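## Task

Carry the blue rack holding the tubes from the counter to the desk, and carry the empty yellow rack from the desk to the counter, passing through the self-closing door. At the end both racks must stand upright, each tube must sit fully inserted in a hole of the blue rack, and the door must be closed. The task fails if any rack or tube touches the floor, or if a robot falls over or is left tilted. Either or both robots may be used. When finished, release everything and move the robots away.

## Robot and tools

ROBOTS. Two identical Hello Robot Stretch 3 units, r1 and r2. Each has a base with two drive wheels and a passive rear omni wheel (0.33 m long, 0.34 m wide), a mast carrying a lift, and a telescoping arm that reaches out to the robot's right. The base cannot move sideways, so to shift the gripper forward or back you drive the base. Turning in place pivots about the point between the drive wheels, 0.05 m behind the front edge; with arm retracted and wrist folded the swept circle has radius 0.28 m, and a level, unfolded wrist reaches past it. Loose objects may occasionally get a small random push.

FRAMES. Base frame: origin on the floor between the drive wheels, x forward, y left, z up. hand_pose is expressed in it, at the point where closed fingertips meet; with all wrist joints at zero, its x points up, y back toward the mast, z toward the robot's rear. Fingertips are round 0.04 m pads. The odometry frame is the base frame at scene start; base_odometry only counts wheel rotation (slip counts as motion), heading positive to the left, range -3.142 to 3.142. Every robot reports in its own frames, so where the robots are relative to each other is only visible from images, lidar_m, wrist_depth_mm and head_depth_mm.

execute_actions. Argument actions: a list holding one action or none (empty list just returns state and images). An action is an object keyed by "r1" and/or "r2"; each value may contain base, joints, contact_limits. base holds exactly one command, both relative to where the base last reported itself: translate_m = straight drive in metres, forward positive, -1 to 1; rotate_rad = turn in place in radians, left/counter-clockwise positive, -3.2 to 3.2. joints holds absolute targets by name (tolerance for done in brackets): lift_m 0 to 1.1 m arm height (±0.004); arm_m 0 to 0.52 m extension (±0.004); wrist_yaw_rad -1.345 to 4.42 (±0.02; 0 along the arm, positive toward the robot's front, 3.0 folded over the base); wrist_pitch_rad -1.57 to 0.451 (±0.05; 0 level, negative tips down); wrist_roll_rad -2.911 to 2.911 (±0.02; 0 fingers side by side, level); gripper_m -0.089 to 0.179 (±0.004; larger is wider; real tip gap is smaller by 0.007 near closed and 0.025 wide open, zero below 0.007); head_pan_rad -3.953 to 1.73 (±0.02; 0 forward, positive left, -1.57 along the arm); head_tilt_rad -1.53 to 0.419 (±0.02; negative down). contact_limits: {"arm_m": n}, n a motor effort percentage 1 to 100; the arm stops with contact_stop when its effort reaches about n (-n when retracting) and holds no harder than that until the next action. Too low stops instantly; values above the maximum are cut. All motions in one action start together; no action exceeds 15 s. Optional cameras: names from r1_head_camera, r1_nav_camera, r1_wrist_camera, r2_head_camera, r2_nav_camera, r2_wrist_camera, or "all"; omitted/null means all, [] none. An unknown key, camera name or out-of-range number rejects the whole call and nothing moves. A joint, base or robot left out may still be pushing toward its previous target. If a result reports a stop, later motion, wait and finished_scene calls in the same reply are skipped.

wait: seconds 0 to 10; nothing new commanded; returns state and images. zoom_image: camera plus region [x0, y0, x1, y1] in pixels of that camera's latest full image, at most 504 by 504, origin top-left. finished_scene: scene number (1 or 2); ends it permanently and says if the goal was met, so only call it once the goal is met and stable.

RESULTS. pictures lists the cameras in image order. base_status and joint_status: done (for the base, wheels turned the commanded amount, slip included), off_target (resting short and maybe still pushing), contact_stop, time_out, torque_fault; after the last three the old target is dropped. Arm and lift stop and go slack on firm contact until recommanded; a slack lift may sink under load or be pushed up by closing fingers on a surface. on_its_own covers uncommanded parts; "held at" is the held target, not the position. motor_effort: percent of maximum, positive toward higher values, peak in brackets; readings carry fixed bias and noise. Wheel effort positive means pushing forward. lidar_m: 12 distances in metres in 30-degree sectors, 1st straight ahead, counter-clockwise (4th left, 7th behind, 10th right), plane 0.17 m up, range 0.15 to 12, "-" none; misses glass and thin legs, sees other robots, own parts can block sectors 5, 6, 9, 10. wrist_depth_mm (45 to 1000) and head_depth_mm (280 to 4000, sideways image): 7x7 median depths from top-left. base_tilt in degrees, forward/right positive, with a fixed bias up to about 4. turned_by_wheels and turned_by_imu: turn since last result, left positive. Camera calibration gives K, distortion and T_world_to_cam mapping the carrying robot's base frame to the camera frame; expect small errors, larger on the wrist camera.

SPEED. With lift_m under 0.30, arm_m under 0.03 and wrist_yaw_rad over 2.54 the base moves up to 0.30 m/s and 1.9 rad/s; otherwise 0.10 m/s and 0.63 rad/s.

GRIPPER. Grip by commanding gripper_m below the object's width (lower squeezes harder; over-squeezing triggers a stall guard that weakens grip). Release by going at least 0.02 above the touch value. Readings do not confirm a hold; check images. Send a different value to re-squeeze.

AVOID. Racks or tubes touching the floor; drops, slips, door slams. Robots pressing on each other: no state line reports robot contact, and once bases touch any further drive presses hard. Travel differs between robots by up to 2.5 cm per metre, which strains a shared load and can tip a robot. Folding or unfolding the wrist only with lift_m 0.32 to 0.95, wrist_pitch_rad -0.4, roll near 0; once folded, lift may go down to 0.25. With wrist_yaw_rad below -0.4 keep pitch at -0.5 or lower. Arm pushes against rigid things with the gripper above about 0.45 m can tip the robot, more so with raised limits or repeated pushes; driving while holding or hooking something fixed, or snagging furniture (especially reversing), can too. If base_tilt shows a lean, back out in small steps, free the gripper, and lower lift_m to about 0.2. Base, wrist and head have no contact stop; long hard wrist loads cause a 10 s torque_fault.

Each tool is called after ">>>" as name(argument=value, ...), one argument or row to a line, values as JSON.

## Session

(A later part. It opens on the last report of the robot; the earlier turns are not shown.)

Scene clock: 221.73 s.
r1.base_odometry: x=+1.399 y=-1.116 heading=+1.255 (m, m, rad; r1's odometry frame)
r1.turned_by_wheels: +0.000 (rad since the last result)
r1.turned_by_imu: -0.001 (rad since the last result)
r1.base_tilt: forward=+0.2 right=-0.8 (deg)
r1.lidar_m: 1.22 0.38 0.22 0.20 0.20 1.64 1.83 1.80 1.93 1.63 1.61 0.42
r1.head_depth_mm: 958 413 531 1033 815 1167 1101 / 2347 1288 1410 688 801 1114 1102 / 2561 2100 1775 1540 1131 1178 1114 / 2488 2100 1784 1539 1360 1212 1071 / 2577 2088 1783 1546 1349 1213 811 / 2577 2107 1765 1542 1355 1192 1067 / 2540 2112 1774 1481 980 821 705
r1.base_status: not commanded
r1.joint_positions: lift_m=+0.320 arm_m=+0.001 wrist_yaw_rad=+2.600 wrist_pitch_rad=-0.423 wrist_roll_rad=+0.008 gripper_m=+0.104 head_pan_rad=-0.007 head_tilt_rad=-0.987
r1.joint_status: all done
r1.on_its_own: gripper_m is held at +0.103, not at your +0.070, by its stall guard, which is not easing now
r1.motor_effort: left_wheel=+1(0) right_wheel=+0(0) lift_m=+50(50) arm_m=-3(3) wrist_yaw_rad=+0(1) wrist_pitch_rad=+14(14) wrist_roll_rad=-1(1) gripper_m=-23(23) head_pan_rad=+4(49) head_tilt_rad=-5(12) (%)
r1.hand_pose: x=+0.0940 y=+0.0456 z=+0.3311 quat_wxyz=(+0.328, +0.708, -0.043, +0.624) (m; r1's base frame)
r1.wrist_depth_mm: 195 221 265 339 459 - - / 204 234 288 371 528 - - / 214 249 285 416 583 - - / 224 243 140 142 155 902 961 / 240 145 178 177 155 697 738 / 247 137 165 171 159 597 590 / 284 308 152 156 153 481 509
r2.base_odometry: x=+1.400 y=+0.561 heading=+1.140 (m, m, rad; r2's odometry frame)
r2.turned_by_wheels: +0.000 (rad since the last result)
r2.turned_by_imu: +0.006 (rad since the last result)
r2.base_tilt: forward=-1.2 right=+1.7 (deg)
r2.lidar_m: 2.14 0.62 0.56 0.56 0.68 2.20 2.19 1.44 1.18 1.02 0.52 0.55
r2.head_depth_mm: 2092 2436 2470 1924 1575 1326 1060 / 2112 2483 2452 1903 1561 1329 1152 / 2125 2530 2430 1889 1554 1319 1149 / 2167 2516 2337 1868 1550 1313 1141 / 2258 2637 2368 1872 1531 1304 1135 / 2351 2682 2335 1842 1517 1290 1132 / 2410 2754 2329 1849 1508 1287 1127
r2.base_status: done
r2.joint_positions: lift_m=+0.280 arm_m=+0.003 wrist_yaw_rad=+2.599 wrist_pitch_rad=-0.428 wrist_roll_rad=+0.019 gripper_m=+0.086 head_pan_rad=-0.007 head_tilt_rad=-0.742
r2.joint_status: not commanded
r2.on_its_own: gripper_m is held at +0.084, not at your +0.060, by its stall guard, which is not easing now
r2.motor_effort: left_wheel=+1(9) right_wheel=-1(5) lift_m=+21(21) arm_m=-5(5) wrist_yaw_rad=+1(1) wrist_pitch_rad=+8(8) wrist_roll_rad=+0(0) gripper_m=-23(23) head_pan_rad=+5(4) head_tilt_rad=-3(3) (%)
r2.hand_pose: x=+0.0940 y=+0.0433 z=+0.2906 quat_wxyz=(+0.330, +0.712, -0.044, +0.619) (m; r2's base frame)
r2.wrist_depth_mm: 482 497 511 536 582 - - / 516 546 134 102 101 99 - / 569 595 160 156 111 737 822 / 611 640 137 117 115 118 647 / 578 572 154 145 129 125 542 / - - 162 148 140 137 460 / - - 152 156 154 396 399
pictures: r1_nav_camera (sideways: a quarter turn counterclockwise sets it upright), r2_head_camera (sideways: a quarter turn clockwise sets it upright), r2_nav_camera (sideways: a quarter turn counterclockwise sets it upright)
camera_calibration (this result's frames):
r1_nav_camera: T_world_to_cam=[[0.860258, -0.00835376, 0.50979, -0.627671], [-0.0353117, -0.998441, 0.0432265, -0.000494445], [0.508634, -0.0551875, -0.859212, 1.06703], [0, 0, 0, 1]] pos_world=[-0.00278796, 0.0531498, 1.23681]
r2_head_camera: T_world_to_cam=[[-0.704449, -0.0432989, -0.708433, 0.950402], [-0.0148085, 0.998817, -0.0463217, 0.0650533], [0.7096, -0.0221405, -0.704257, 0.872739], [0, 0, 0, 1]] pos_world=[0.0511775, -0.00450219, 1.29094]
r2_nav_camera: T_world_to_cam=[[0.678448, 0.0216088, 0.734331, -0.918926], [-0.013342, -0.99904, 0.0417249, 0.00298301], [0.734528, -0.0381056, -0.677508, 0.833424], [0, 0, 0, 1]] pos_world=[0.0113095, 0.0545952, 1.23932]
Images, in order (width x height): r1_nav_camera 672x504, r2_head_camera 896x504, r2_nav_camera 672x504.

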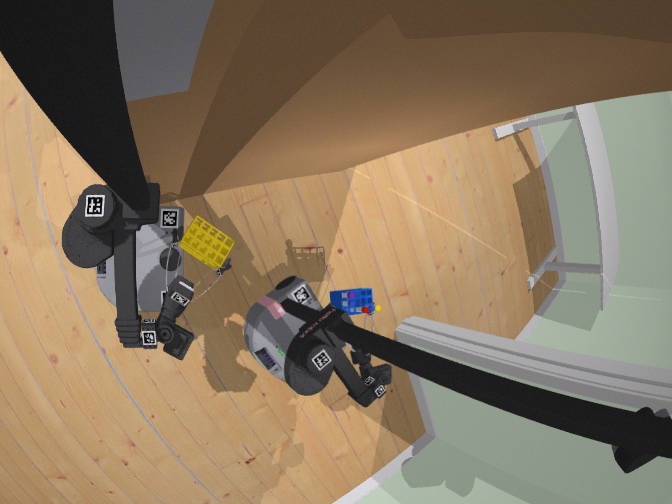

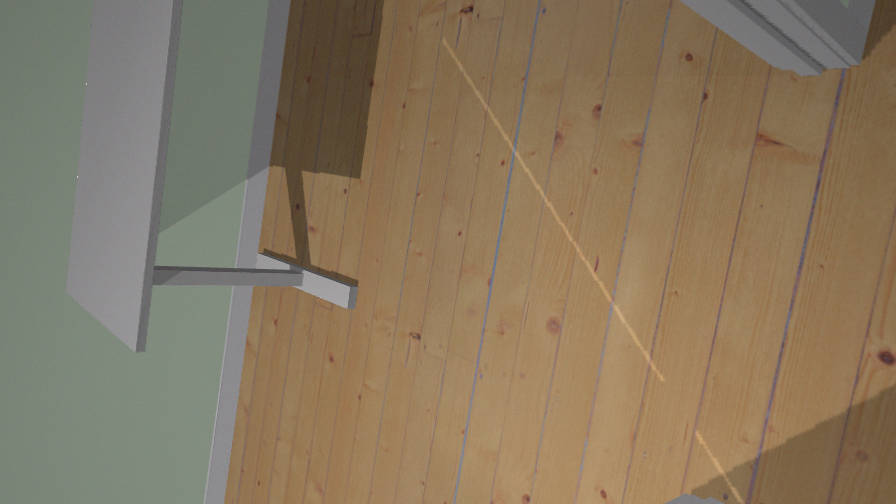

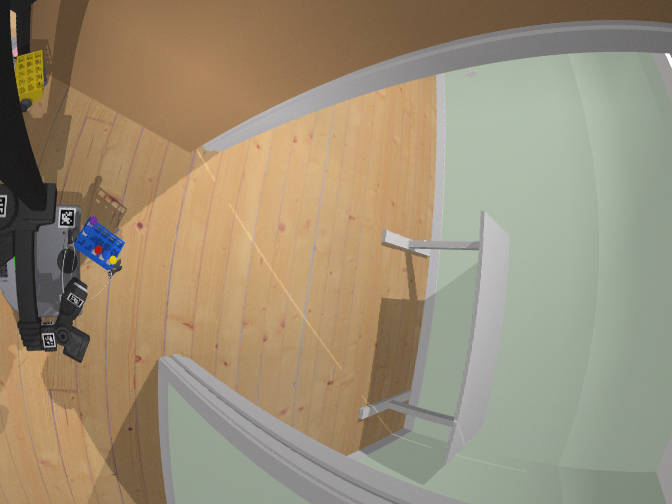

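>>> execute_actions(
  actions=[
    {"r2":{"base":{"translate_m":1.0}}},
  ],
  cameras=[],
)

>>> execute_actions(
  actions=[
    {"r2":{"base":{"translate_m":0.22}},"r1":{"joints":{"wrist_yaw_rad":0.0}}},
  ],
  cameras=["r1_wrist_camera"],
)

>>> execute_actions(
  actions=[
    {"r2":{"base":{"rotate_rad":1.43},"joints":{"lift_m":0.8,"head_pan_rad":-1.57,"head_tilt_rad":-0.8}},"r1":{"base":{"translate_m":-0.5}}},
  ],
  cameras=["r1_nav_camera","r1_wrist_camera","r2_nav_camera","r2_wrist_camera"],
)

Scene clock: 233.37 s.
r1.base_odometry: x=+1.399 y=-1.116 heading=+1.255 (m, m, rad; r1's odometry frame)
r1.turned_by_wheels: +0.000 (rad since the last result)
r1.turned_by_imu: -0.001 (rad since the last result)
r1.base_tilt: forward=+0.1 right=-0.8 (deg)
r1.lidar_m: 1.22 0.38 0.22 0.20 0.20 1.64 1.83 1.80 1.93 1.63 1.61 1.12
r1.head_depth_mm: 996 1189 1551 1542 1361 1212 1101 / 2345 1282 1466 1540 1362 1216 1102 / 2602 2112 1774 1534 1359 1214 1112 / 2517 2101 1765 1540 1360 1214 1068 / 2573 1999 1629 1537 1359 1212 812 / 2571 1340 1593 1539 1354 1194 1068 / 2490 1432 1744 1481 979 818 705
r1.base_status: not commanded
r1.joint_positions: lift_m=+0.320 arm_m=+0.001 wrist_yaw_rad=+2.600 wrist_pitch_rad=-0.423 wrist_roll_rad=+0.008 gripper_m=+0.104 head_pan_rad=-0.007 head_tilt_rad=-0.987
r1.joint_status: not commanded
r1.on_its_own: gripper_m is held at +0.103, not at your +0.070, by its stall guard, which is not easing now
r1.motor_effort: left_wheel=+0(1) right_wheel=+0(0) lift_m=+49(50) arm_m=-3(3) wrist_yaw_rad=+1(0) wrist_pitch_rad=+14(14) wrist_roll_rad=-1(1) gripper_m=-23(23) head_pan_rad=+4(4) head_tilt_rad=-5(5) (%)
r1.hand_pose: x=+0.0940 y=+0.0456 z=+0.3311 quat_wxyz=(+0.328, +0.708, -0.043, +0.624) (m; r1's base frame)
r1.wrist_depth_mm: 195 220 269 336 458 - - / 201 234 287 369 516 - - / 212 248 284 411 582 - 894 / 223 245 139 143 154 885 908 / 241 145 178 177 154 692 731 / 248 137 165 170 159 585 578 / 280 307 152 156 153 475 513
r2.base_odometry: x=+1.817 y=+1.470 heading=+1.140 (m, m, rad; r2's odometry frame)
r2.turned_by_wheels: +0.000 (rad since the last result)
r2.turned_by_imu: +0.006 (rad since the last result)
r2.base_tilt: forward=-1.3 right=+1.7 (deg)
r2.lidar_m: 1.14 1.74 2.43 1.06 0.58 0.65 3.15 0.66 0.77 1.33 1.47 1.58
r2.head_depth_mm: 1287 1410 1074 1815 1570 1327 1156 / 1320 1411 1068 1797 1566 1325 1155 / 1344 1461 1055 1827 1546 1313 1146 / 1371 1431 1043 1810 1545 1305 1140 / 1395 1500 1035 1808 1536 1302 1133 / 1425 1639 1116 1841 1525 1293 1121 / 1448 1662 1958 1819 1505 1280 1125
r2.base_status: done
r2.joint_positions: lift_m=+0.280 arm_m=+0.003 wrist_yaw_rad=+2.599 wrist_pitch_rad=-0.428 wrist_roll_rad=+0.019 gripper_m=+0.086 head_pan_rad=-0.007 head_tilt_rad=-0.742
r2.joint_status: not commanded
r2.on_its_own: gripper_m is held at +0.084, not at your +0.060, by its stall guard, which is not easing now
r2.motor_effort: left_wheel=+1(9) right_wheel=+0(7) lift_m=+21(21) arm_m=-5(5) wrist_yaw_rad=+1(1) wrist_pitch_rad=+8(9) wrist_roll_rad=+0(0) gripper_m=-23(23) head_pan_rad=+4(4) head_tilt_rad=-2(1) (%)
r2.hand_pose: x=+0.0940 y=+0.0433 z=+0.2906 quat_wxyz=(+0.330, +0.712, -0.044, +0.619) (m; r2's base frame)
r2.wrist_depth_mm: - - - - - - - / - - 135 102 101 99 - / 853 889 160 146 110 737 803 / 703 699 137 117 115 122 640 / 582 564 154 145 129 125 536 / - - 162 149 140 136 462 / - - 152 155 154 396 398
pictures: none
No camera images: the call's "cameras" was empty. Leave "cameras" out to get every camera's image.

Scene clock: 235.70 s.
r1.base_odometry: x=+1.399 y=-1.116 heading=+1.255 (m, m, rad; r1's odometry frame)
r1.turned_by_wheels: +0.000 (rad since the last result)
r1.turned_by_imu: +0.000 (rad since the last result)
r1.base_tilt: forward=+0.2 right=-0.8 (deg)
r1.lidar_m: 1.23 0.38 0.22 0.20 0.20 1.64 1.83 1.80 1.93 1.64 1.61 1.12
r1.head_depth_mm: 991 1190 1543 1551 1354 1213 1100 / 2352 1288 1476 1542 1357 1213 1099 / 2559 2102 1781 1542 1357 1210 1105 / 2494 2116 1778 1534 1350 1214 1107 / 2566 2103 1776 1537 1348 1210 1107 / 2560 1799 1700 1541 1349 1196 1067 / 2548 1616 1728 1478 979 816 704
r1.base_status: not commanded
r1.joint_positions: lift_m=+0.320 arm_m=+0.001 wrist_yaw_rad=+0.003 wrist_pitch_rad=-0.423 wrist_roll_rad=+0.008 gripper_m=+0.104 head_pan_rad=-0.007 head_tilt_rad=-0.987
r1.joint_status: all done
r1.on_its_own: gripper_m is held at +0.103, not at your +0.070, by its stall guard, which is not easing now
r1.motor_effort: left_wheel=+0(0) right_wheel=-1(0) lift_m=+50(50) arm_m=-3(3) wrist_yaw_rad=-3(5) wrist_pitch_rad=+14(14) wrist_roll_rad=-1(1) gripper_m=-24(23) head_pan_rad=+4(4) head_tilt_rad=-5(5) (%)
r1.hand_pose: x=-0.0207 y=-0.3699 z=+0.3311 quat_wxyz=(+0.689, +0.149, -0.693, -0.148) (m; r1's base frame)
r1.wrist_depth_mm: - - - - - - - / - - - - - - - / - - - - - - - / 786 787 140 142 154 923 930 / 637 145 179 176 153 692 756 / 551 137 165 170 159 587 604 / 458 447 154 155 152 482 508
r2.base_odometry: x=+1.909 y=+1.669 heading=+1.140 (m, m, rad; r2's odometry frame)
r2.turned_by_wheels: +0.000 (rad since the last result)
r2.turned_by_imu: +0.001 (rad since the last result)
r2.base_tilt: forward=-1.3 right=+1.6 (deg)
r2.lidar_m: 0.92 1.50 2.38 1.57 0.81 0.73 3.29 0.83 1.15 1.37 1.35 1.37
r2.head_depth_mm: 1110 1257 1076 841 1536 1325 1164 / 1130 1267 1069 836 1532 1323 1148 / 1150 1285 1062 825 1546 1318 1148 / 1174 1297 1046 844 1541 1306 1139 / 1199 1330 1037 839 1475 1307 1134 / 1225 1404 1519 858 1520 1295 1130 / 1244 1438 1693 1729 1507 1286 1125
r2.base_status: done
r2.joint_positions: lift_m=+0.280 arm_m=+0.003 wrist_yaw_rad=+2.599 wrist_pitch_rad=-0.428 wrist_roll_rad=+0.019 gripper_m=+0.086 head_pan_rad=-0.007 head_tilt_rad=-0.742
r2.joint_status: not commanded
r2.on_its_own: gripper_m is held at +0.084, not at your +0.060, by its stall guard, which is not easing now
r2.motor_effort: left_wheel=+1(8) right_wheel=+0(5) lift_m=+21(21) arm_m=-5(5) wrist_yaw_rad=+1(1) wrist_pitch_rad=+8(8) wrist_roll_rad=+0(0) gripper_m=-23(23) head_pan_rad=+4(4) head_tilt_rad=-2(3) (%)
r2.hand_pose: x=+0.0940 y=+0.0433 z=+0.2906 quat_wxyz=(+0.330, +0.712, -0.044, +0.619) (m; r2's base frame)
r2.wrist_depth_mm: - - - - - - - / - - 133 102 101 99 - / 916 901 159 146 110 748 807 / 704 699 137 117 115 123 588 / 574 571 154 145 129 125 539 / - - 163 148 140 136 461 / - - 151 156 155 396 398
pictures: r1_wrist_camera
camera_calibration (this result's frames):
r1_wrist_camera: T_world_to_cam=[[-0.999042, -0.00437433, 0.0435403, -0.0440742], [-0.0391926, 0.532, -0.845837, 0.512791], [-0.0194634, -0.846733, -0.531662, 0.0283827], [0, 0, 0, 1]] pos_world=[-0.0233819, -0.248965, 0.450746]
Images, in order (width x height): r1_wrist_camera 644x364.

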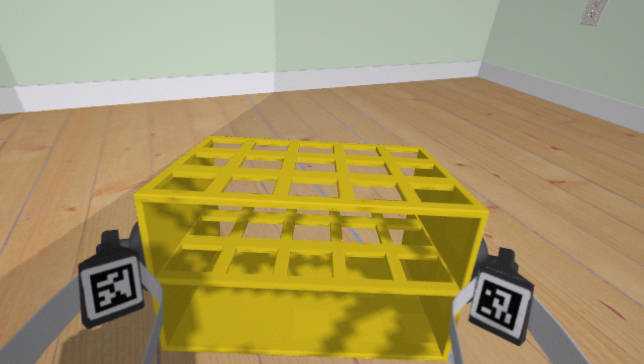

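Scene clock: 241.93 s.
r1.base_odometry: x=+1.243 y=-1.591 heading=+1.255 (m, m, rad; r1's odometry frame)
r1.turned_by_wheels: +0.000 (rad since the last result)
r1.turned_by_imu: +0.002 (rad since the last result)
r1.base_tilt: forward=+0.2 right=-0.9 (deg)
r1.lidar_m: 1.22 1.25 1.37 1.35 1.33 1.41 1.36 1.34 1.44 1.84 1.81 1.28
r1.head_depth_mm: 1174 1900 1777 1540 1359 1213 1102 / 1143 1351 1679 1542 1356 1212 1099 / 1135 1341 1662 1539 1356 1211 1105 / 1122 1333 1632 1543 1360 1208 1106 / 1120 1325 1619 1536 1358 1206 1104 / 1109 1309 1617 1536 1353 1208 1097 / 1100 1295 1542 1530 1358 1213 1095
r1.base_status: done
r1.joint_positions: lift_m=+0.320 arm_m=+0.001 wrist_yaw_rad=+0.003 wrist_pitch_rad=-0.423 wrist_roll_rad=+0.008 gripper_m=+0.104 head_pan_rad=-0.007 head_tilt_rad=-0.988
r1.joint_status: not commanded
r1.on_its_own: gripper_m is held at +0.103, not at your +0.070, by its stall guard, which is not easing now
r1.motor_effort: left_wheel=+0(7) right_wheel=+3(4) lift_m=+50(50) arm_m=-3(3) wrist_yaw_rad=-2(3) wrist_pitch_rad=+14(13) wrist_roll_rad=-1(1) gripper_m=-23(23) head_pan_rad=+4(4) head_tilt_rad=-4(5) (%)
r1.hand_pose: x=-0.0209 y=-0.3699 z=+0.3311 quat_wxyz=(+0.689, +0.149, -0.694, -0.148) (m; r1's base frame)
r1.wrist_depth_mm: - - - - - - 971 / - - - - - - - / - - - - - - - / 783 750 140 143 154 872 947 / 636 146 178 177 153 695 740 / 556 137 165 169 159 595 591 / 456 441 153 155 153 477 512
r2.base_odometry: x=+1.909 y=+1.669 heading=+2.570 (m, m, rad; r2's odometry frame)
r2.turned_by_wheels: +1.430 (rad since the last result)
r2.turned_by_imu: +1.403 (rad since the last result)
r2.base_tilt: forward=-1.3 right=+1.7 (deg)
r2.lidar_m: 2.32 0.91 0.73 0.81 0.84 0.96 1.37 1.35 1.40 0.92 1.42 1.98
r2.head_depth_mm: 1154 1264 999 847 1520 - - / 1164 1257 985 838 1516 - 1101 / 1172 1263 977 831 1495 - 1109 / 1177 1272 967 824 1492 - - / 1185 1260 960 842 1462 1295 1148 / 1190 1248 950 837 1472 1271 1119 / 1199 1392 978 830 1466 1261 1110
r2.base_status: done
r2.joint_positions: lift_m=+0.800 arm_m=+0.003 wrist_yaw_rad=+2.599 wrist_pitch_rad=-0.428 wrist_roll_rad=+0.019 gripper_m=+0.086 head_pan_rad=-1.563 head_tilt_rad=-0.790
r2.joint_status: all done
r2.on_its_own: gripper_m is held at +0.084, not at your +0.060, by its stall guard, which is not easing now
r2.motor_effort: left_wheel=-1(6) right_wheel=+2(7) lift_m=+25(26) arm_m=-5(5) wrist_yaw_rad=+1(1) wrist_pitch_rad=+9(9) wrist_roll_rad=+0(0) gripper_m=-23(23) head_pan_rad=-5(53) head_tilt_rad=-3(8) (%)
r2.hand_pose: x=+0.0940 y=+0.0433 z=+0.8102 quat_wxyz=(+0.330, +0.712, -0.043, +0.619) (m; r2's base frame)
r2.wrist_depth_mm: 699 696 708 710 822 981 - / 746 771 135 102 102 99 - / 818 848 160 156 111 - - / 899 916 137 117 115 122 - / - - 154 145 129 125 - / - - 162 147 140 136 - / - 932 157 156 154 880 915
pictures: r1_nav_camera (sideways: a quarter turn counterclockwise sets it upright), r1_wrist_camera, r2_nav_camera (sideways: a quarter turn counterclockwise sets it upright), r2_wrist_camera
camera_calibration (this result's frames):
r1_nav_camera: T_world_to_cam=[[0.86042, -0.00823436, 0.509519, -0.62732], [-0.0351582, -0.998446, 0.0432353, -0.000506875], [0.508372, -0.0551143, -0.859372, 1.06724], [0, 0, 0, 1]] pos_world=[-0.00281589, 0.0531487, 1.23681]
r1_wrist_camera: T_world_to_cam=[[-0.999044, -0.00385974, 0.0435404, -0.0439991], [-0.0389187, 0.53202, -0.845837, 0.512799], [-0.0198996, -0.846723, -0.531662, 0.0283748], [0, 0, 0, 1]] pos_world=[-0.0234349, -0.248964, 0.450746]
r2_nav_camera: T_world_to_cam=[[0.0318155, -0.713067, 0.700374, -0.870727], [-0.999112, -0.0033309, 0.0419949, 0.00864744], [-0.0276123, -0.701088, -0.71254, 0.883637], [0, 0, 0, 1]] pos_world=[0.0607416, -0.00135069, 1.2391]
r2_wrist_camera: T_world_to_cam=[[0.871668, -0.488254, -0.0424616, -0.0123513], [-0.315899, -0.493494, -0.810353, 0.737494], [0.374704, 0.719772, -0.584402, 0.570495], [0, 0, 0, 1]] pos_world=[0.0299733, -0.0527087, 0.930505]
Images, in order (width x height): r1_nav_camera 672x504, r1_wrist_camera 644x364, r2_nav_camera 672x504, r2_wrist_camera 644x364.

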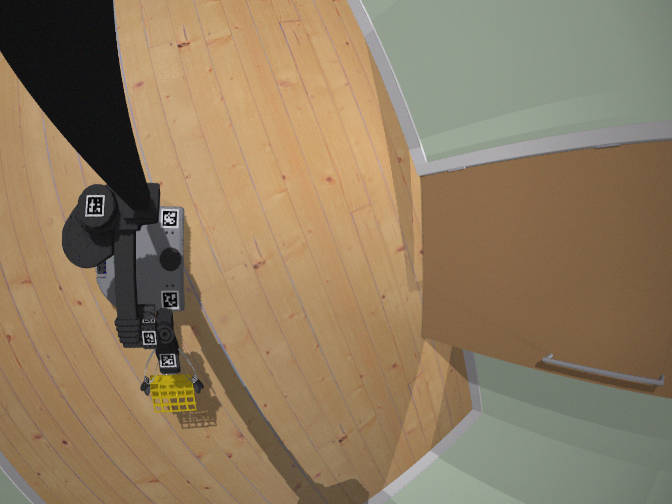

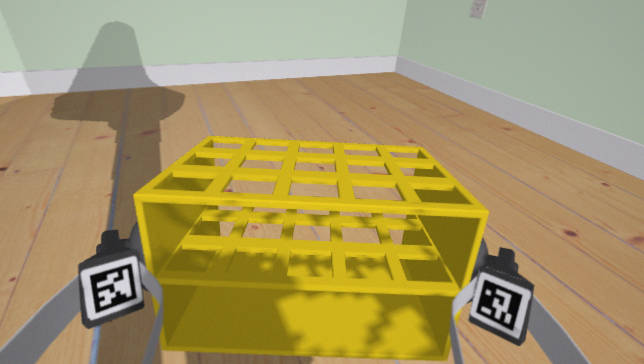

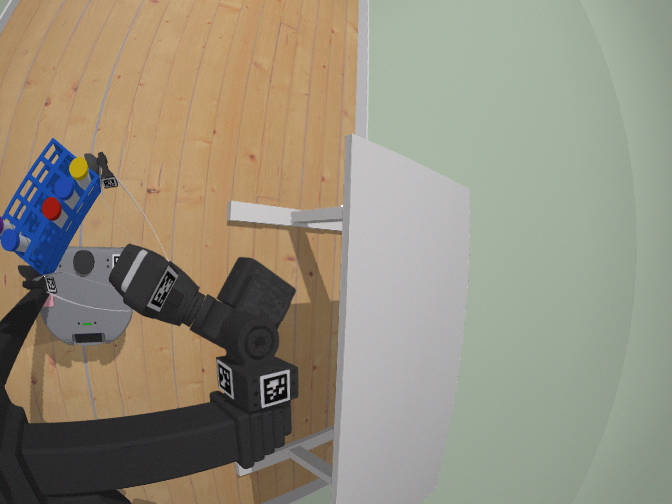

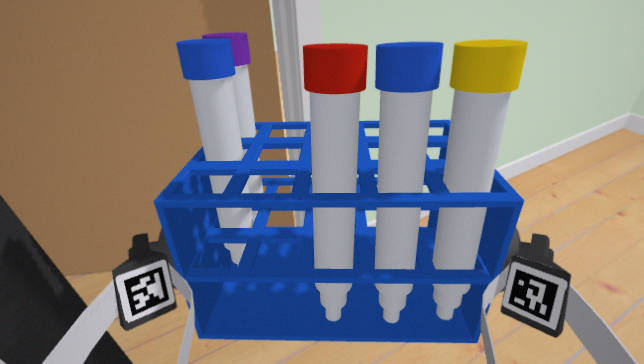

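>>> execute_actions(
  actions=[
    {"r2":{"joints":{"wrist_yaw_rad":0,"arm_m":0.33}},"r1":{"base":{"rotate_rad":-1.17},"joints":{"lift_m":0.6,"head_pan_rad":-1.57,"head_tilt_rad":-0.6}}},
  ],
  cameras=[],
)

>>> execute_actions(
  actions=[
    {"r2":{"joints":{"lift_m":0.765,"wrist_pitch_rad":-0.33}},"r1":{"base":{"translate_m":-0.68},"joints":{"lift_m":0.97}}},
  ],
  cameras=["r2_head_camera","r2_wrist_camera"],
)

Scene clock: 251.27 s.
r1.base_odometry: x=+1.243 y=-1.591 heading=+0.085 (m, m, rad; r1's odometry frame)
r1.turned_by_wheels: -1.170 (rad since the last result)
r1.turned_by_imu: -1.159 (rad since the last result)
r1.base_tilt: forward=+0.2 right=-0.8 (deg)
r1.lidar_m: 1.81 1.82 1.33 1.26 1.32 1.39 1.32 1.36 1.40 1.34 1.39 1.89
r1.head_depth_mm: 1130 1247 1400 1591 1722 1444 1221 / 1123 1244 1394 1589 1722 1446 1223 / 1123 1241 1391 1580 1711 1449 651 / 1122 1239 1389 1574 1724 1449 658 / 1117 1240 1393 1562 1724 1455 1223 / 1118 1240 1375 1559 1730 1452 1228 / 1114 1234 1373 1557 1730 1464 1232
r1.base_status: done
r1.joint_positions: lift_m=+0.600 arm_m=+0.001 wrist_yaw_rad=+0.003 wrist_pitch_rad=-0.423 wrist_roll_rad=+0.008 gripper_m=+0.104 head_pan_rad=-1.563 head_tilt_rad=-0.606
r1.joint_status: all done
r1.on_its_own: gripper_m is held at +0.103, not at your +0.070, by its stall guard, which is not easing now
r1.motor_effort: left_wheel=+1(5) right_wheel=+0(5) lift_m=+49(49) arm_m=-3(3) wrist_yaw_rad=-2(2) wrist_pitch_rad=+14(14) wrist_roll_rad=-1(1) gripper_m=-23(24) head_pan_rad=-5(50) head_tilt_rad=+3(26) (%)
r1.hand_pose: x=-0.0210 y=-0.3699 z=+0.6111 quat_wxyz=(+0.689, +0.149, -0.694, -0.148) (m; r1's base frame)
r1.wrist_depth_mm: - - - - - - - / - - - - - - - / - - - - - - - / - - 139 142 154 - - / - 145 179 176 153 - - / 903 137 165 169 159 974 967 / 733 730 152 156 152 779 859
r2.base_odometry: x=+1.909 y=+1.669 heading=+2.570 (m, m, rad; r2's odometry frame)
r2.turned_by_wheels: +0.000 (rad since the last result)
r2.turned_by_imu: +0.001 (rad since the last result)
r2.base_tilt: forward=-1.2 right=+1.7 (deg)
r2.lidar_m: 2.31 0.91 0.73 0.73 0.76 0.96 1.37 1.34 1.40 0.92 1.42 1.99
r2.head_depth_mm: 1153 1264 996 842 - - - / 1164 1254 1062 - 1496 1270 1119 / 1175 1265 - 805 1493 1292 1125 / 1177 1274 875 826 1498 1286 1127 / 1183 1265 960 843 1467 1275 1120 / 1189 1252 954 836 1469 1267 1115 / 1196 1392 975 830 1463 1250 1108
r2.base_status: not commanded
r2.joint_positions: lift_m=+0.800 arm_m=+0.330 wrist_yaw_rad=+0.001 wrist_pitch_rad=-0.428 wrist_roll_rad=+0.019 gripper_m=+0.086 head_pan_rad=-1.563 head_tilt_rad=-0.790
r2.joint_status: all done
r2.on_its_own: gripper_m is held at +0.084, not at your +0.060, by its stall guard, which is not easing now
r2.motor_effort: left_wheel=-1(1) right_wheel=+2(1) lift_m=+25(25) arm_m=+5(5) wrist_yaw_rad=-1(2) wrist_pitch_rad=+8(8) wrist_roll_rad=+0(0) gripper_m=-23(23) head_pan_rad=-4(4) head_tilt_rad=-2(1) (%)
r2.hand_pose: x=-0.0213 y=-0.6977 z=+0.8102 quat_wxyz=(+0.684, +0.149, -0.697, -0.152) (m; r2's base frame)
r2.wrist_depth_mm: 729 722 696 694 679 681 676 / 798 764 133 102 101 99 561 / 865 461 159 112 110 386 421 / 364 358 137 117 116 122 336 / 298 295 155 145 129 125 279 / 252 - 162 149 140 137 238 / 224 212 157 156 155 204 207
pictures: none
No camera images: the call's "cameras" was empty. Leave "cameras" out to get every camera's image.

Scene clock: 259.17 s.
r1.base_odometry: x=+0.566 y=-1.649 heading=+0.085 (m, m, rad; r1's odometry frame)
r1.turned_by_wheels: +0.000 (rad since the last result)
r1.turned_by_imu: +0.003 (rad since the last result)
r1.base_tilt: forward=+0.4 right=-0.9 (deg)
r1.lidar_m: 2.49 1.81 1.32 1.27 1.31 0.68 0.65 0.67 0.90 1.35 1.40 1.90
r1.head_depth_mm: 1132 1256 1408 1572 - - - / 1126 1248 1405 1559 434 - - / 1131 1242 1395 1546 - - - / 1127 1241 1396 1537 434 1411 1226 / 1121 1244 1388 1580 1618 1457 1231 / 1120 1238 1392 1574 1723 1456 1229 / 1120 1234 1383 1582 1732 1462 1230
r1.base_status: done
r1.joint_positions: lift_m=+0.970 arm_m=+0.001 wrist_yaw_rad=+0.003 wrist_pitch_rad=-0.423 wrist_roll_rad=+0.008 gripper_m=+0.104 head_pan_rad=-1.563 head_tilt_rad=-0.606
r1.joint_status: all done
r1.on_its_own: gripper_m is held at +0.103, not at your +0.070, by its stall guard, which is not easing now
r1.motor_effort: left_wheel=+1(3) right_wheel=+0(6) lift_m=+50(50) arm_m=-3(3) wrist_yaw_rad=-2(2) wrist_pitch_rad=+13(14) wrist_roll_rad=-1(1) gripper_m=-23(23) head_pan_rad=-5(5) head_tilt_rad=+3(3) (%)
r1.hand_pose: x=-0.0210 y=-0.3699 z=+0.9811 quat_wxyz=(+0.689, +0.149, -0.694, -0.148) (m; r1's base frame)
r1.wrist_depth_mm: 952 - - 997 - - - / - - - - - - 877 / - - - - - - 696 / - - 140 143 154 928 673 / - 145 178 176 153 916 693 / - 137 164 170 157 825 677 / - - 152 155 152 - 659
r2.base_odometry: x=+1.909 y=+1.669 heading=+2.570 (m, m, rad; r2's odometry frame)
r2.turned_by_wheels: +0.000 (rad since the last result)
r2.turned_by_imu: +0.001 (rad since the last result)
r2.base_tilt: forward=-1.2 right=+1.7 (deg)
r2.lidar_m: 2.31 0.91 0.73 0.73 0.76 0.96 1.37 1.34 1.41 0.92 1.42 1.98
r2.head_depth_mm: 1156 1264 999 842 1544 - - / 1167 1253 1024 - 1467 1269 1136 / 1173 1262 1055 1657 1500 1290 1126 / 1177 1274 800 850 1485 1284 1124 / 1190 1260 963 844 1463 1278 1120 / 1190 1254 950 835 1476 1267 1115 / 1202 1387 972 830 1470 1257 1106
r2.base_status: not commanded
r2.joint_positions: lift_m=+0.765 arm_m=+0.330 wrist_yaw_rad=+0.001 wrist_pitch_rad=-0.364 wrist_roll_rad=+0.019 gripper_m=+0.086 head_pan_rad=-1.563 head_tilt_rad=-0.790
r2.joint_status: all done
r2.on_its_own: gripper_m is held at +0.084, not at your +0.060, by its stall guard, which is not easing now
r2.motor_effort: left_wheel=-1(1) right_wheel=+2(2) lift_m=+20(24) arm_m=+5(5) wrist_yaw_rad=-1(1) wrist_pitch_rad=+11(11) wrist_roll_rad=+0(0) gripper_m=-23(23) head_pan_rad=-5(5) head_tilt_rad=-3(3) (%)
r2.hand_pose: x=-0.0213 y=-0.7054 z=+0.7900 quat_wxyz=(+0.689, +0.127, -0.702, -0.129) (m; r2's base frame)
r2.wrist_depth_mm: 722 717 685 691 676 670 672 / 787 766 134 102 102 99 600 / 846 459 160 156 111 374 419 / 347 342 137 117 115 122 318 / 277 273 155 145 129 125 258 / 230 - 162 148 140 137 218 / 202 190 157 156 154 183 187
pictures: r2_head_camera (sideways: a quarter turn clockwise sets it upright), r2_wrist_camera
camera_calibration (this result's frames):
r2_head_camera: T_world_to_cam=[[-0.053746, 0.737463, -0.673245, 0.900579], [0.998481, 0.0314928, -0.0452133, 0.0574263], [-0.0121407, -0.674653, -0.738035, 0.921072], [0, 0, 0, 1]] pos_world=[0.00224602, -0.0445487, 1.28869]
r2_wrist_camera: T_world_to_cam=[[-0.998554, -0.0355406, -0.0403359, -0.000474763], [0.0152138, 0.532809, -0.846099, 1.0745], [0.0515621, -0.845489, -0.531498, -0.0121219], [0, 0, 0, 1]] pos_world=[-0.0161963, -0.582771, 0.902674]
Images, in order (width x height): r2_head_camera 896x504, r2_wrist_camera 644x364.

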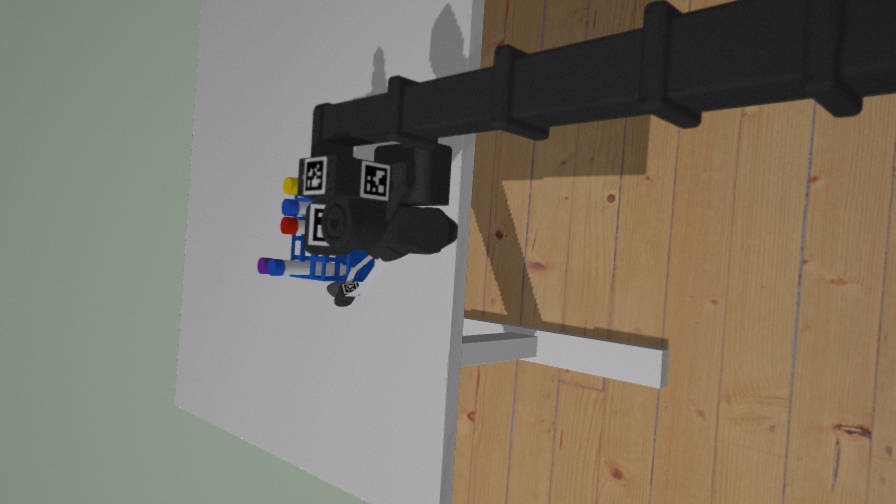

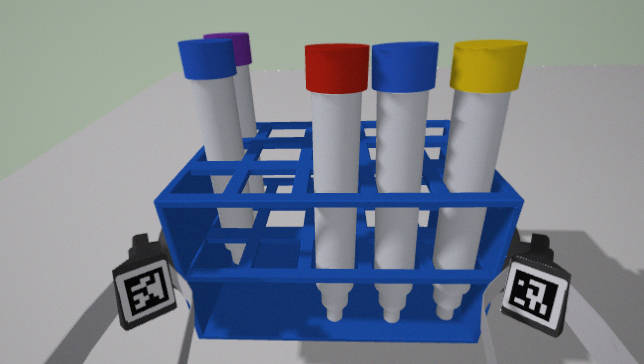

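>>> execute_actions(
  actions=[
    {"r2":{"joints":{"lift_m":0.733}},"r1":{"base":{"rotate_rad":-1.59},"joints":{"wrist_pitch_rad":-0.3}}},
  ],
  cameras=["r1_wrist_camera","r2_wrist_camera"],
)

Scene clock: 266.40 s.
r1.base_odometry: x=+0.566 y=-1.649 heading=-1.505 (m, m, rad; r1's odometry frame)
r1.turned_by_wheels: -1.590 (rad since the last result)
r1.turned_by_imu: -1.574 (rad since the last result)
r1.base_tilt: forward=+0.3 right=-0.6 (deg)
r1.lidar_m: 1.35 1.39 1.89 2.49 1.83 1.32 1.27 1.31 0.68 0.65 0.67 0.89
r1.head_depth_mm: 1065 1174 957 746 - - - / 1062 1175 956 739 - - - / 1058 1167 959 740 - - - / 1054 1165 962 716 459 1023 1200 / 1050 1162 969 729 846 995 1202 / 1047 1156 966 748 830 985 1181 / 1047 1159 969 742 825 969 1176
r1.base_status: done
r1.joint_positions: lift_m=+0.970 arm_m=+0.001 wrist_yaw_rad=+0.002 wrist_pitch_rad=-0.326 wrist_roll_rad=+0.008 gripper_m=+0.104 head_pan_rad=-1.563 head_tilt_rad=-0.606
r1.joint_status: all done
r1.on_its_own: gripper_m is held at +0.103, not at your +0.070, by its stall guard, which is not easing now
r1.motor_effort: left_wheel=+1(5) right_wheel=+0(6) lift_m=+50(50) arm_m=-3(3) wrist_yaw_rad=-1(2) wrist_pitch_rad=+16(15) wrist_roll_rad=-1(1) gripper_m=-23(23) head_pan_rad=-5(5) head_tilt_rad=+2(3) (%)
r1.hand_pose: x=-0.0209 y=-0.3811 z=+1.0033 quat_wxyz=(+0.695, +0.115, -0.700, -0.115) (m; r1's base frame)
r1.wrist_depth_mm: 908 940 947 949 937 951 960 / 934 944 983 - - - - / 580 588 626 652 703 731 - / 426 412 140 142 154 473 502 / 469 145 179 177 154 499 535 / 508 136 164 170 159 564 581 / 579 568 153 156 152 654 -
r2.base_odometry: x=+1.909 y=+1.669 heading=+2.570 (m, m, rad; r2's odometry frame)
r2.turned_by_wheels: +0.000 (rad since the last result)
r2.turned_by_imu: +0.001 (rad since the last result)
r2.base_tilt: forward=-1.3 right=+1.7 (deg)
r2.lidar_m: 2.30 0.91 0.73 0.73 0.76 0.96 1.37 1.35 1.40 0.92 1.42 1.98
r2.head_depth_mm: 1156 1262 994 845 1524 1305 - / 1158 1255 988 841 - - 1140 / 1169 1259 1016 1664 1497 1286 1129 / 1181 1275 980 1634 1496 1280 1123 / 1183 1263 960 844 1455 1275 1124 / 1195 1254 949 837 1477 1267 1113 / 1202 1384 976 828 1471 1258 1106
r2.base_status: not commanded
r2.joint_positions: lift_m=+0.733 arm_m=+0.330 wrist_yaw_rad=+0.001 wrist_pitch_rad=-0.363 wrist_roll_rad=+0.019 gripper_m=+0.086 head_pan_rad=-1.563 head_tilt_rad=-0.790
r2.joint_status: all done
r2.on_its_own: gripper_m is held at +0.084, not at your +0.060, by its stall guard, which is not easing now
r2.motor_effort: left_wheel=-1(1) right_wheel=+2(2) lift_m=+21(20) arm_m=+5(5) wrist_yaw_rad=-1(1) wrist_pitch_rad=+10(10) wrist_roll_rad=+0(0) gripper_m=-23(23) head_pan_rad=-4(4) head_tilt_rad=-4(4) (%)
r2.hand_pose: x=-0.0213 y=-0.7056 z=+0.7582 quat_wxyz=(+0.689, +0.127, -0.702, -0.129) (m; r2's base frame)
r2.wrist_depth_mm: 729 721 690 687 672 672 671 / 782 631 134 102 102 99 503 / 387 379 160 112 111 312 345 / 287 284 137 117 115 122 264 / 229 226 154 145 129 125 214 / 191 - 162 148 140 136 180 / - 157 152 151 150 151 154
pictures: r1_wrist_camera, r2_wrist_camera
camera_calibration (this result's frames):
r1_wrist_camera: T_world_to_cam=[[-0.999056, 0.000838175, 0.0434223, -0.071483], [-0.0384437, 0.448097, -0.893158, 1.10278], [-0.020206, -0.893985, -0.447642, 0.273908], [0, 0, 0, 1]] pos_world=[-0.0234859, -0.249224, 1.11068]
r2_wrist_camera: T_world_to_cam=[[-0.998554, -0.0355818, -0.040301, -0.00181601], [0.0152139, 0.531964, -0.846631, 1.04748], [0.0515633, -0.846019, -0.530653, -0.0301267], [0, 0, 0, 1]] pos_world=[-0.0161962, -0.582774, 0.870769]
Images, in order (width x height): r1_wrist_camera 644x364, r2_wrist_camera 644x364.

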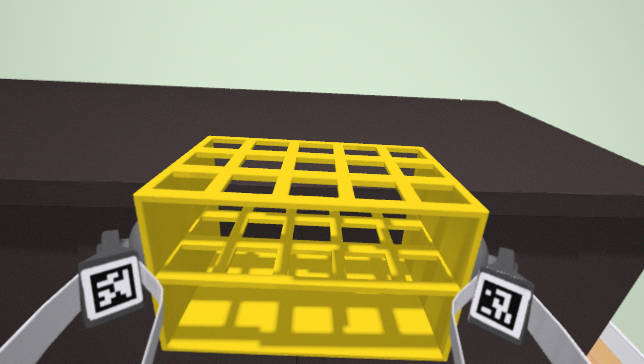

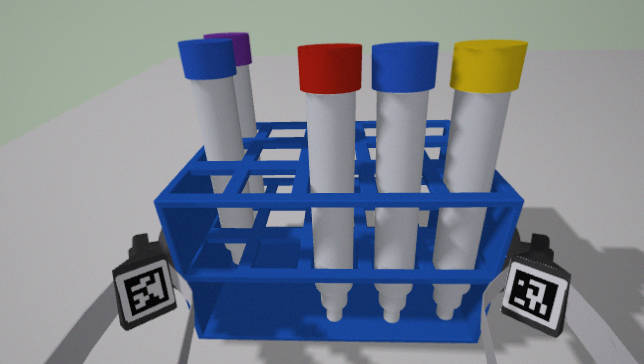

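>>> execute_actions(
  actions=[
    {"r2":{"joints":{"lift_m":0.727}},"r1":{"joints":{"arm_m":0.4,"lift_m":0.935},"contact_limits":{"arm_m":15}}},
  ],
  cameras=["r1_wrist_camera","r2_wrist_camera"],
)

Scene clock: 273.63 s.
r1.base_odometry: x=+0.566 y=-1.649 heading=-1.505 (m, m, rad; r1's odometry frame)
r1.turned_by_wheels: +0.000 (rad since the last result)
r1.turned_by_imu: -0.001 (rad since the last result)
r1.base_tilt: forward=+0.2 right=-0.9 (deg)
r1.lidar_m: 1.35 1.39 1.88 2.49 1.83 1.32 1.27 1.31 0.68 0.65 0.67 0.89
r1.head_depth_mm: 1065 1179 1077 - 863 1028 1202 / 1060 1157 - 755 856 1020 1196 / 1062 1156 - 748 849 1006 1199 / 1055 1167 815 742 846 999 1199 / 1053 1159 962 742 836 994 1201 / 1050 1159 962 743 830 984 1179 / 1046 1158 968 744 821 971 1177
r1.base_status: not commanded
r1.joint_positions: lift_m=+0.935 arm_m=+0.400 wrist_yaw_rad=+0.002 wrist_pitch_rad=-0.325 wrist_roll_rad=+0.008 gripper_m=+0.104 head_pan_rad=-1.563 head_tilt_rad=-0.606
r1.joint_status: all done
r1.on_its_own: gripper_m is held at +0.103, not at your +0.070, by its stall guard, which is not easing now
r1.motor_effort: left_wheel=+1(1) right_wheel=+0(1) lift_m=+26(47) arm_m=+4(6) wrist_yaw_rad=-1(2) wrist_pitch_rad=+15(16) wrist_roll_rad=-1(1) gripper_m=-23(23) head_pan_rad=-4(4) head_tilt_rad=+2(3) (%)
r1.contact_limits: arm_m 15 (drawing in: default 29, maximum 48; extending or still: default 40, maximum 65)
r1.hand_pose: x=-0.0211 y=-0.7797 z=+0.9694 quat_wxyz=(+0.695, +0.115, -0.700, -0.115) (m; r1's base frame)
r1.wrist_depth_mm: 559 563 558 573 572 585 576 / 589 601 608 611 623 625 650 / 463 485 509 528 561 586 644 / 335 314 140 143 155 391 407 / 254 145 178 177 154 279 302 / 215 136 165 170 159 234 238 / 172 173 152 156 152 187 198
r2.base_odometry: x=+1.909 y=+1.669 heading=+2.570 (m, m, rad; r2's odometry frame)
r2.turned_by_wheels: +0.000 (rad since the last result)
r2.turned_by_imu: +0.001 (rad since the last result)
r2.base_tilt: forward=-1.3 right=+1.7 (deg)
r2.lidar_m: 2.31 0.91 0.73 0.73 0.76 0.96 1.37 1.34 1.40 0.92 1.42 1.98
r2.head_depth_mm: 1158 1262 992 842 1517 1330 - / 1161 1260 994 851 - - 1146 / 1171 1263 1018 1657 1505 1287 1125 / 1180 1275 1001 1635 1494 1273 1127 / 1184 1261 962 840 1475 1274 1119 / 1188 1245 951 837 1478 1271 1115 / 1200 1383 974 830 1466 1256 1106
r2.base_status: not commanded
r2.joint_positions: lift_m=+0.727 arm_m=+0.330 wrist_yaw_rad=+0.001 wrist_pitch_rad=-0.361 wrist_roll_rad=+0.019 gripper_m=+0.086 head_pan_rad=-1.563 head_tilt_rad=-0.790
r2.joint_status: all done
r2.on_its_own: gripper_m is held at +0.084, not at your +0.060, by its stall guard, which is not easing now
r2.motor_effort: left_wheel=-1(1) right_wheel=+2(2) lift_m=+21(19) arm_m=+5(5) wrist_yaw_rad=-1(1) wrist_pitch_rad=+9(11) wrist_roll_rad=+0(0) gripper_m=-23(23) head_pan_rad=-5(5) head_tilt_rad=-2(3) (%)
r2.hand_pose: x=-0.0213 y=-0.7058 z=+0.7528 quat_wxyz=(+0.689, +0.126, -0.702, -0.128) (m; r2's base frame)
r2.wrist_depth_mm: 721 715 694 700 679 682 663 / 786 613 134 101 101 99 487 / 376 367 158 112 111 301 335 / 279 276 137 117 115 118 257 / 221 219 154 145 129 125 206 / 184 - 162 148 140 136 174 / - 152 150 149 148 147 148
pictures: r1_wrist_camera, r2_wrist_camera
camera_calibration (this result's frames):
r1_wrist_camera: T_world_to_cam=[[-0.999056, 0.00135787, 0.0434188, -0.0693809], [-0.0382297, 0.44715, -0.893641, 1.25089], [-0.0206282, -0.894458, -0.446676, -0.0989171], [0, 0, 0, 1]] pos_world=[-0.0235347, -0.647719, 1.07668]
r2_wrist_camera: T_world_to_cam=[[-0.998554, -0.0356769, -0.0402183, -0.00217368], [0.0152154, 0.529958, -0.847887, 1.04256], [0.051564, -0.847273, -0.528649, -0.0356292], [0, 0, 0, 1]] pos_world=[-0.0161962, -0.582777, 0.865048]
Images, in order (width x height): r1_wrist_camera 644x364, r2_wrist_camera 644x364.

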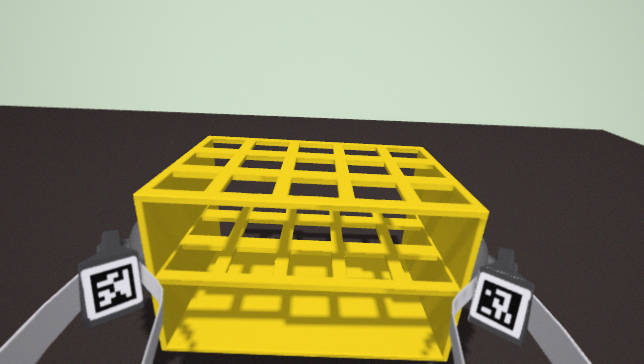

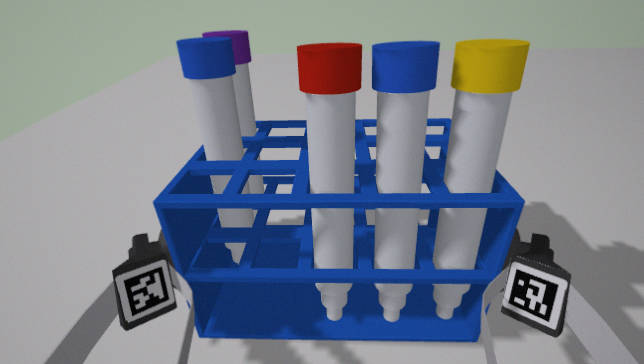

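r2 is touching; release. r1 lowers.

>>> execute_actions(
  actions=[
    {"r2":{"joints":{"gripper_m":0.179}},"r1":{"joints":{"lift_m":0.908}}},
  ],
  cameras=["r1_wrist_camera","r2_wrist_camera"],
)

Scene clock: 277.47 s.
r1.base_odometry: x=+0.566 y=-1.649 heading=-1.505 (m, m, rad; r1's odometry frame)
r1.turned_by_wheels: +0.000 (rad since the last result)
r1.turned_by_imu: -0.001 (rad since the last result)
r1.base_tilt: forward=+0.3 right=-0.9 (deg)
r1.lidar_m: 1.35 1.40 1.89 2.49 1.83 1.33 1.27 1.32 0.68 0.65 0.67 0.89
r1.head_depth_mm: 1064 1175 1011 - 891 1057 1197 / 1060 1173 - 754 857 1017 1197 / 1055 1168 - 746 845 1012 1202 / 1056 1164 963 742 842 1001 1197 / 1050 1164 966 742 835 992 1206 / 1050 1156 963 744 828 976 1177 / 1049 1153 969 743 823 974 1181
r1.base_status: not commanded
r1.joint_positions: lift_m=+0.908 arm_m=+0.400 wrist_yaw_rad=+0.002 wrist_pitch_rad=-0.318 wrist_roll_rad=+0.008 gripper_m=+0.104 head_pan_rad=-1.563 head_tilt_rad=-0.606
r1.joint_status: all done
r1.on_its_own: gripper_m is held at +0.103, not at your +0.070, by its stall guard, which is not easing now
r1.motor_effort: left_wheel=+1(1) right_wheel=-1(0) lift_m=+25(28) arm_m=+4(4) wrist_yaw_rad=-1(1) wrist_pitch_rad=+11(15) wrist_roll_rad=-1(1) gripper_m=-23(23) head_pan_rad=-5(5) head_tilt_rad=+3(3) (%)
r1.hand_pose: x=-0.0211 y=-0.7805 z=+0.9442 quat_wxyz=(+0.696, +0.112, -0.700, -0.112) (m; r1's base frame)
r1.wrist_depth_mm: 548 567 565 568 568 579 570 / 581 588 602 624 613 624 634 / 391 410 431 456 483 514 548 / 280 272 139 140 155 335 347 / 217 145 176 176 154 238 255 / 185 136 163 168 159 199 202 / 145 147 147 150 151 158 168
r2.base_odometry: x=+1.909 y=+1.669 heading=+2.570 (m, m, rad; r2's odometry frame)
r2.turned_by_wheels: +0.000 (rad since the last result)
r2.turned_by_imu: +0.000 (rad since the last result)
r2.base_tilt: forward=-1.2 right=+1.7 (deg)
r2.lidar_m: 2.31 0.91 0.73 0.73 0.76 0.96 1.37 1.35 1.40 0.92 1.42 1.98
r2.head_depth_mm: 1158 1262 993 846 1518 1328 - / 1165 1255 986 847 - - 1149 / 1170 1262 1020 1653 1501 1294 1132 / 1175 1274 1002 1647 1484 1288 1126 / 1180 1259 960 842 1469 1270 1123 / 1194 1252 953 837 1470 1263 1116 / 1202 1382 971 829 1465 1260 1113
r2.base_status: not commanded
r2.joint_positions: lift_m=+0.727 arm_m=+0.330 wrist_yaw_rad=+0.001 wrist_pitch_rad=-0.353 wrist_roll_rad=+0.019 gripper_m=+0.179 head_pan_rad=-1.563 head_tilt_rad=-0.790
r2.joint_status: all done
r2.motor_effort: left_wheel=-1(1) right_wheel=+2(2) lift_m=+20(20) arm_m=+5(5) wrist_yaw_rad=-1(1) wrist_pitch_rad=+7(9) wrist_roll_rad=+0(0) gripper_m=+1(100) head_pan_rad=-5(4) head_tilt_rad=-2(3) (%)
r2.hand_pose: x=-0.0213 y=-0.7067 z=+0.7547 quat_wxyz=(+0.690, +0.123, -0.703, -0.125) (m; r2's base frame)
r2.wrist_depth_mm: 729 713 703 702 688 670 670 / 785 639 127 98 95 94 507 / 388 378 157 107 102 103 345 / 283 279 141 121 115 241 260 / 224 222 148 127 124 121 217 / 192 178 166 142 140 150 180 / - 158 153 152 151 151 146
pictures: r1_wrist_camera, r2_wrist_camera
camera_calibration (this result's frames):
r1_wrist_camera: T_world_to_cam=[[-0.999057, 0.00167319, 0.0433882, -0.0680063], [-0.0382117, 0.440668, -0.896857, 1.22663], [-0.0206204, -0.897669, -0.440188, -0.119507], [0, 0, 0, 1]] pos_world=[-0.023535, -0.647699, 1.05045]
r2_wrist_camera: T_world_to_cam=[[-0.998553, -0.0360018, -0.0399362, -0.00257214], [0.0152209, 0.523094, -0.852139, 1.04298], [0.0515689, -0.851515, -0.521789, -0.0435816], [0, 0, 0, 1]] pos_world=[-0.0161961, -0.58278, 0.865922]
Images, in order (width x height): r1_wrist_camera 644x364, r2_wrist_camera 644x364.

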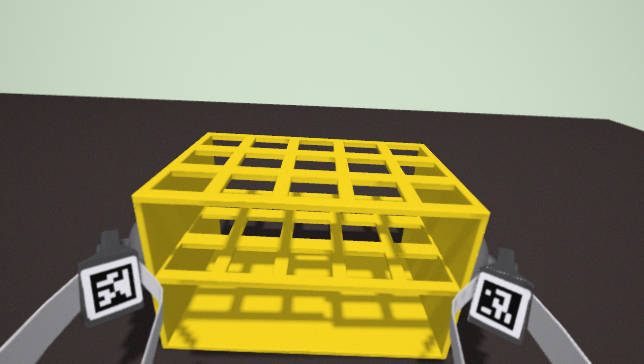

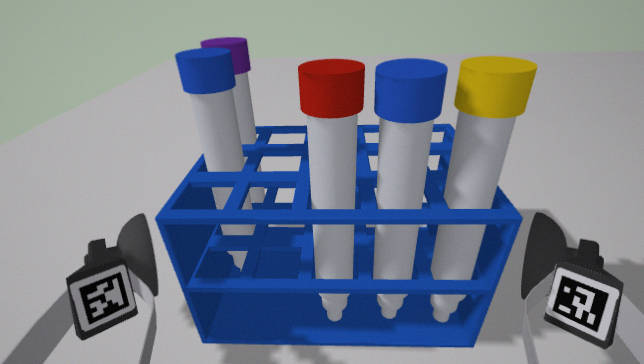

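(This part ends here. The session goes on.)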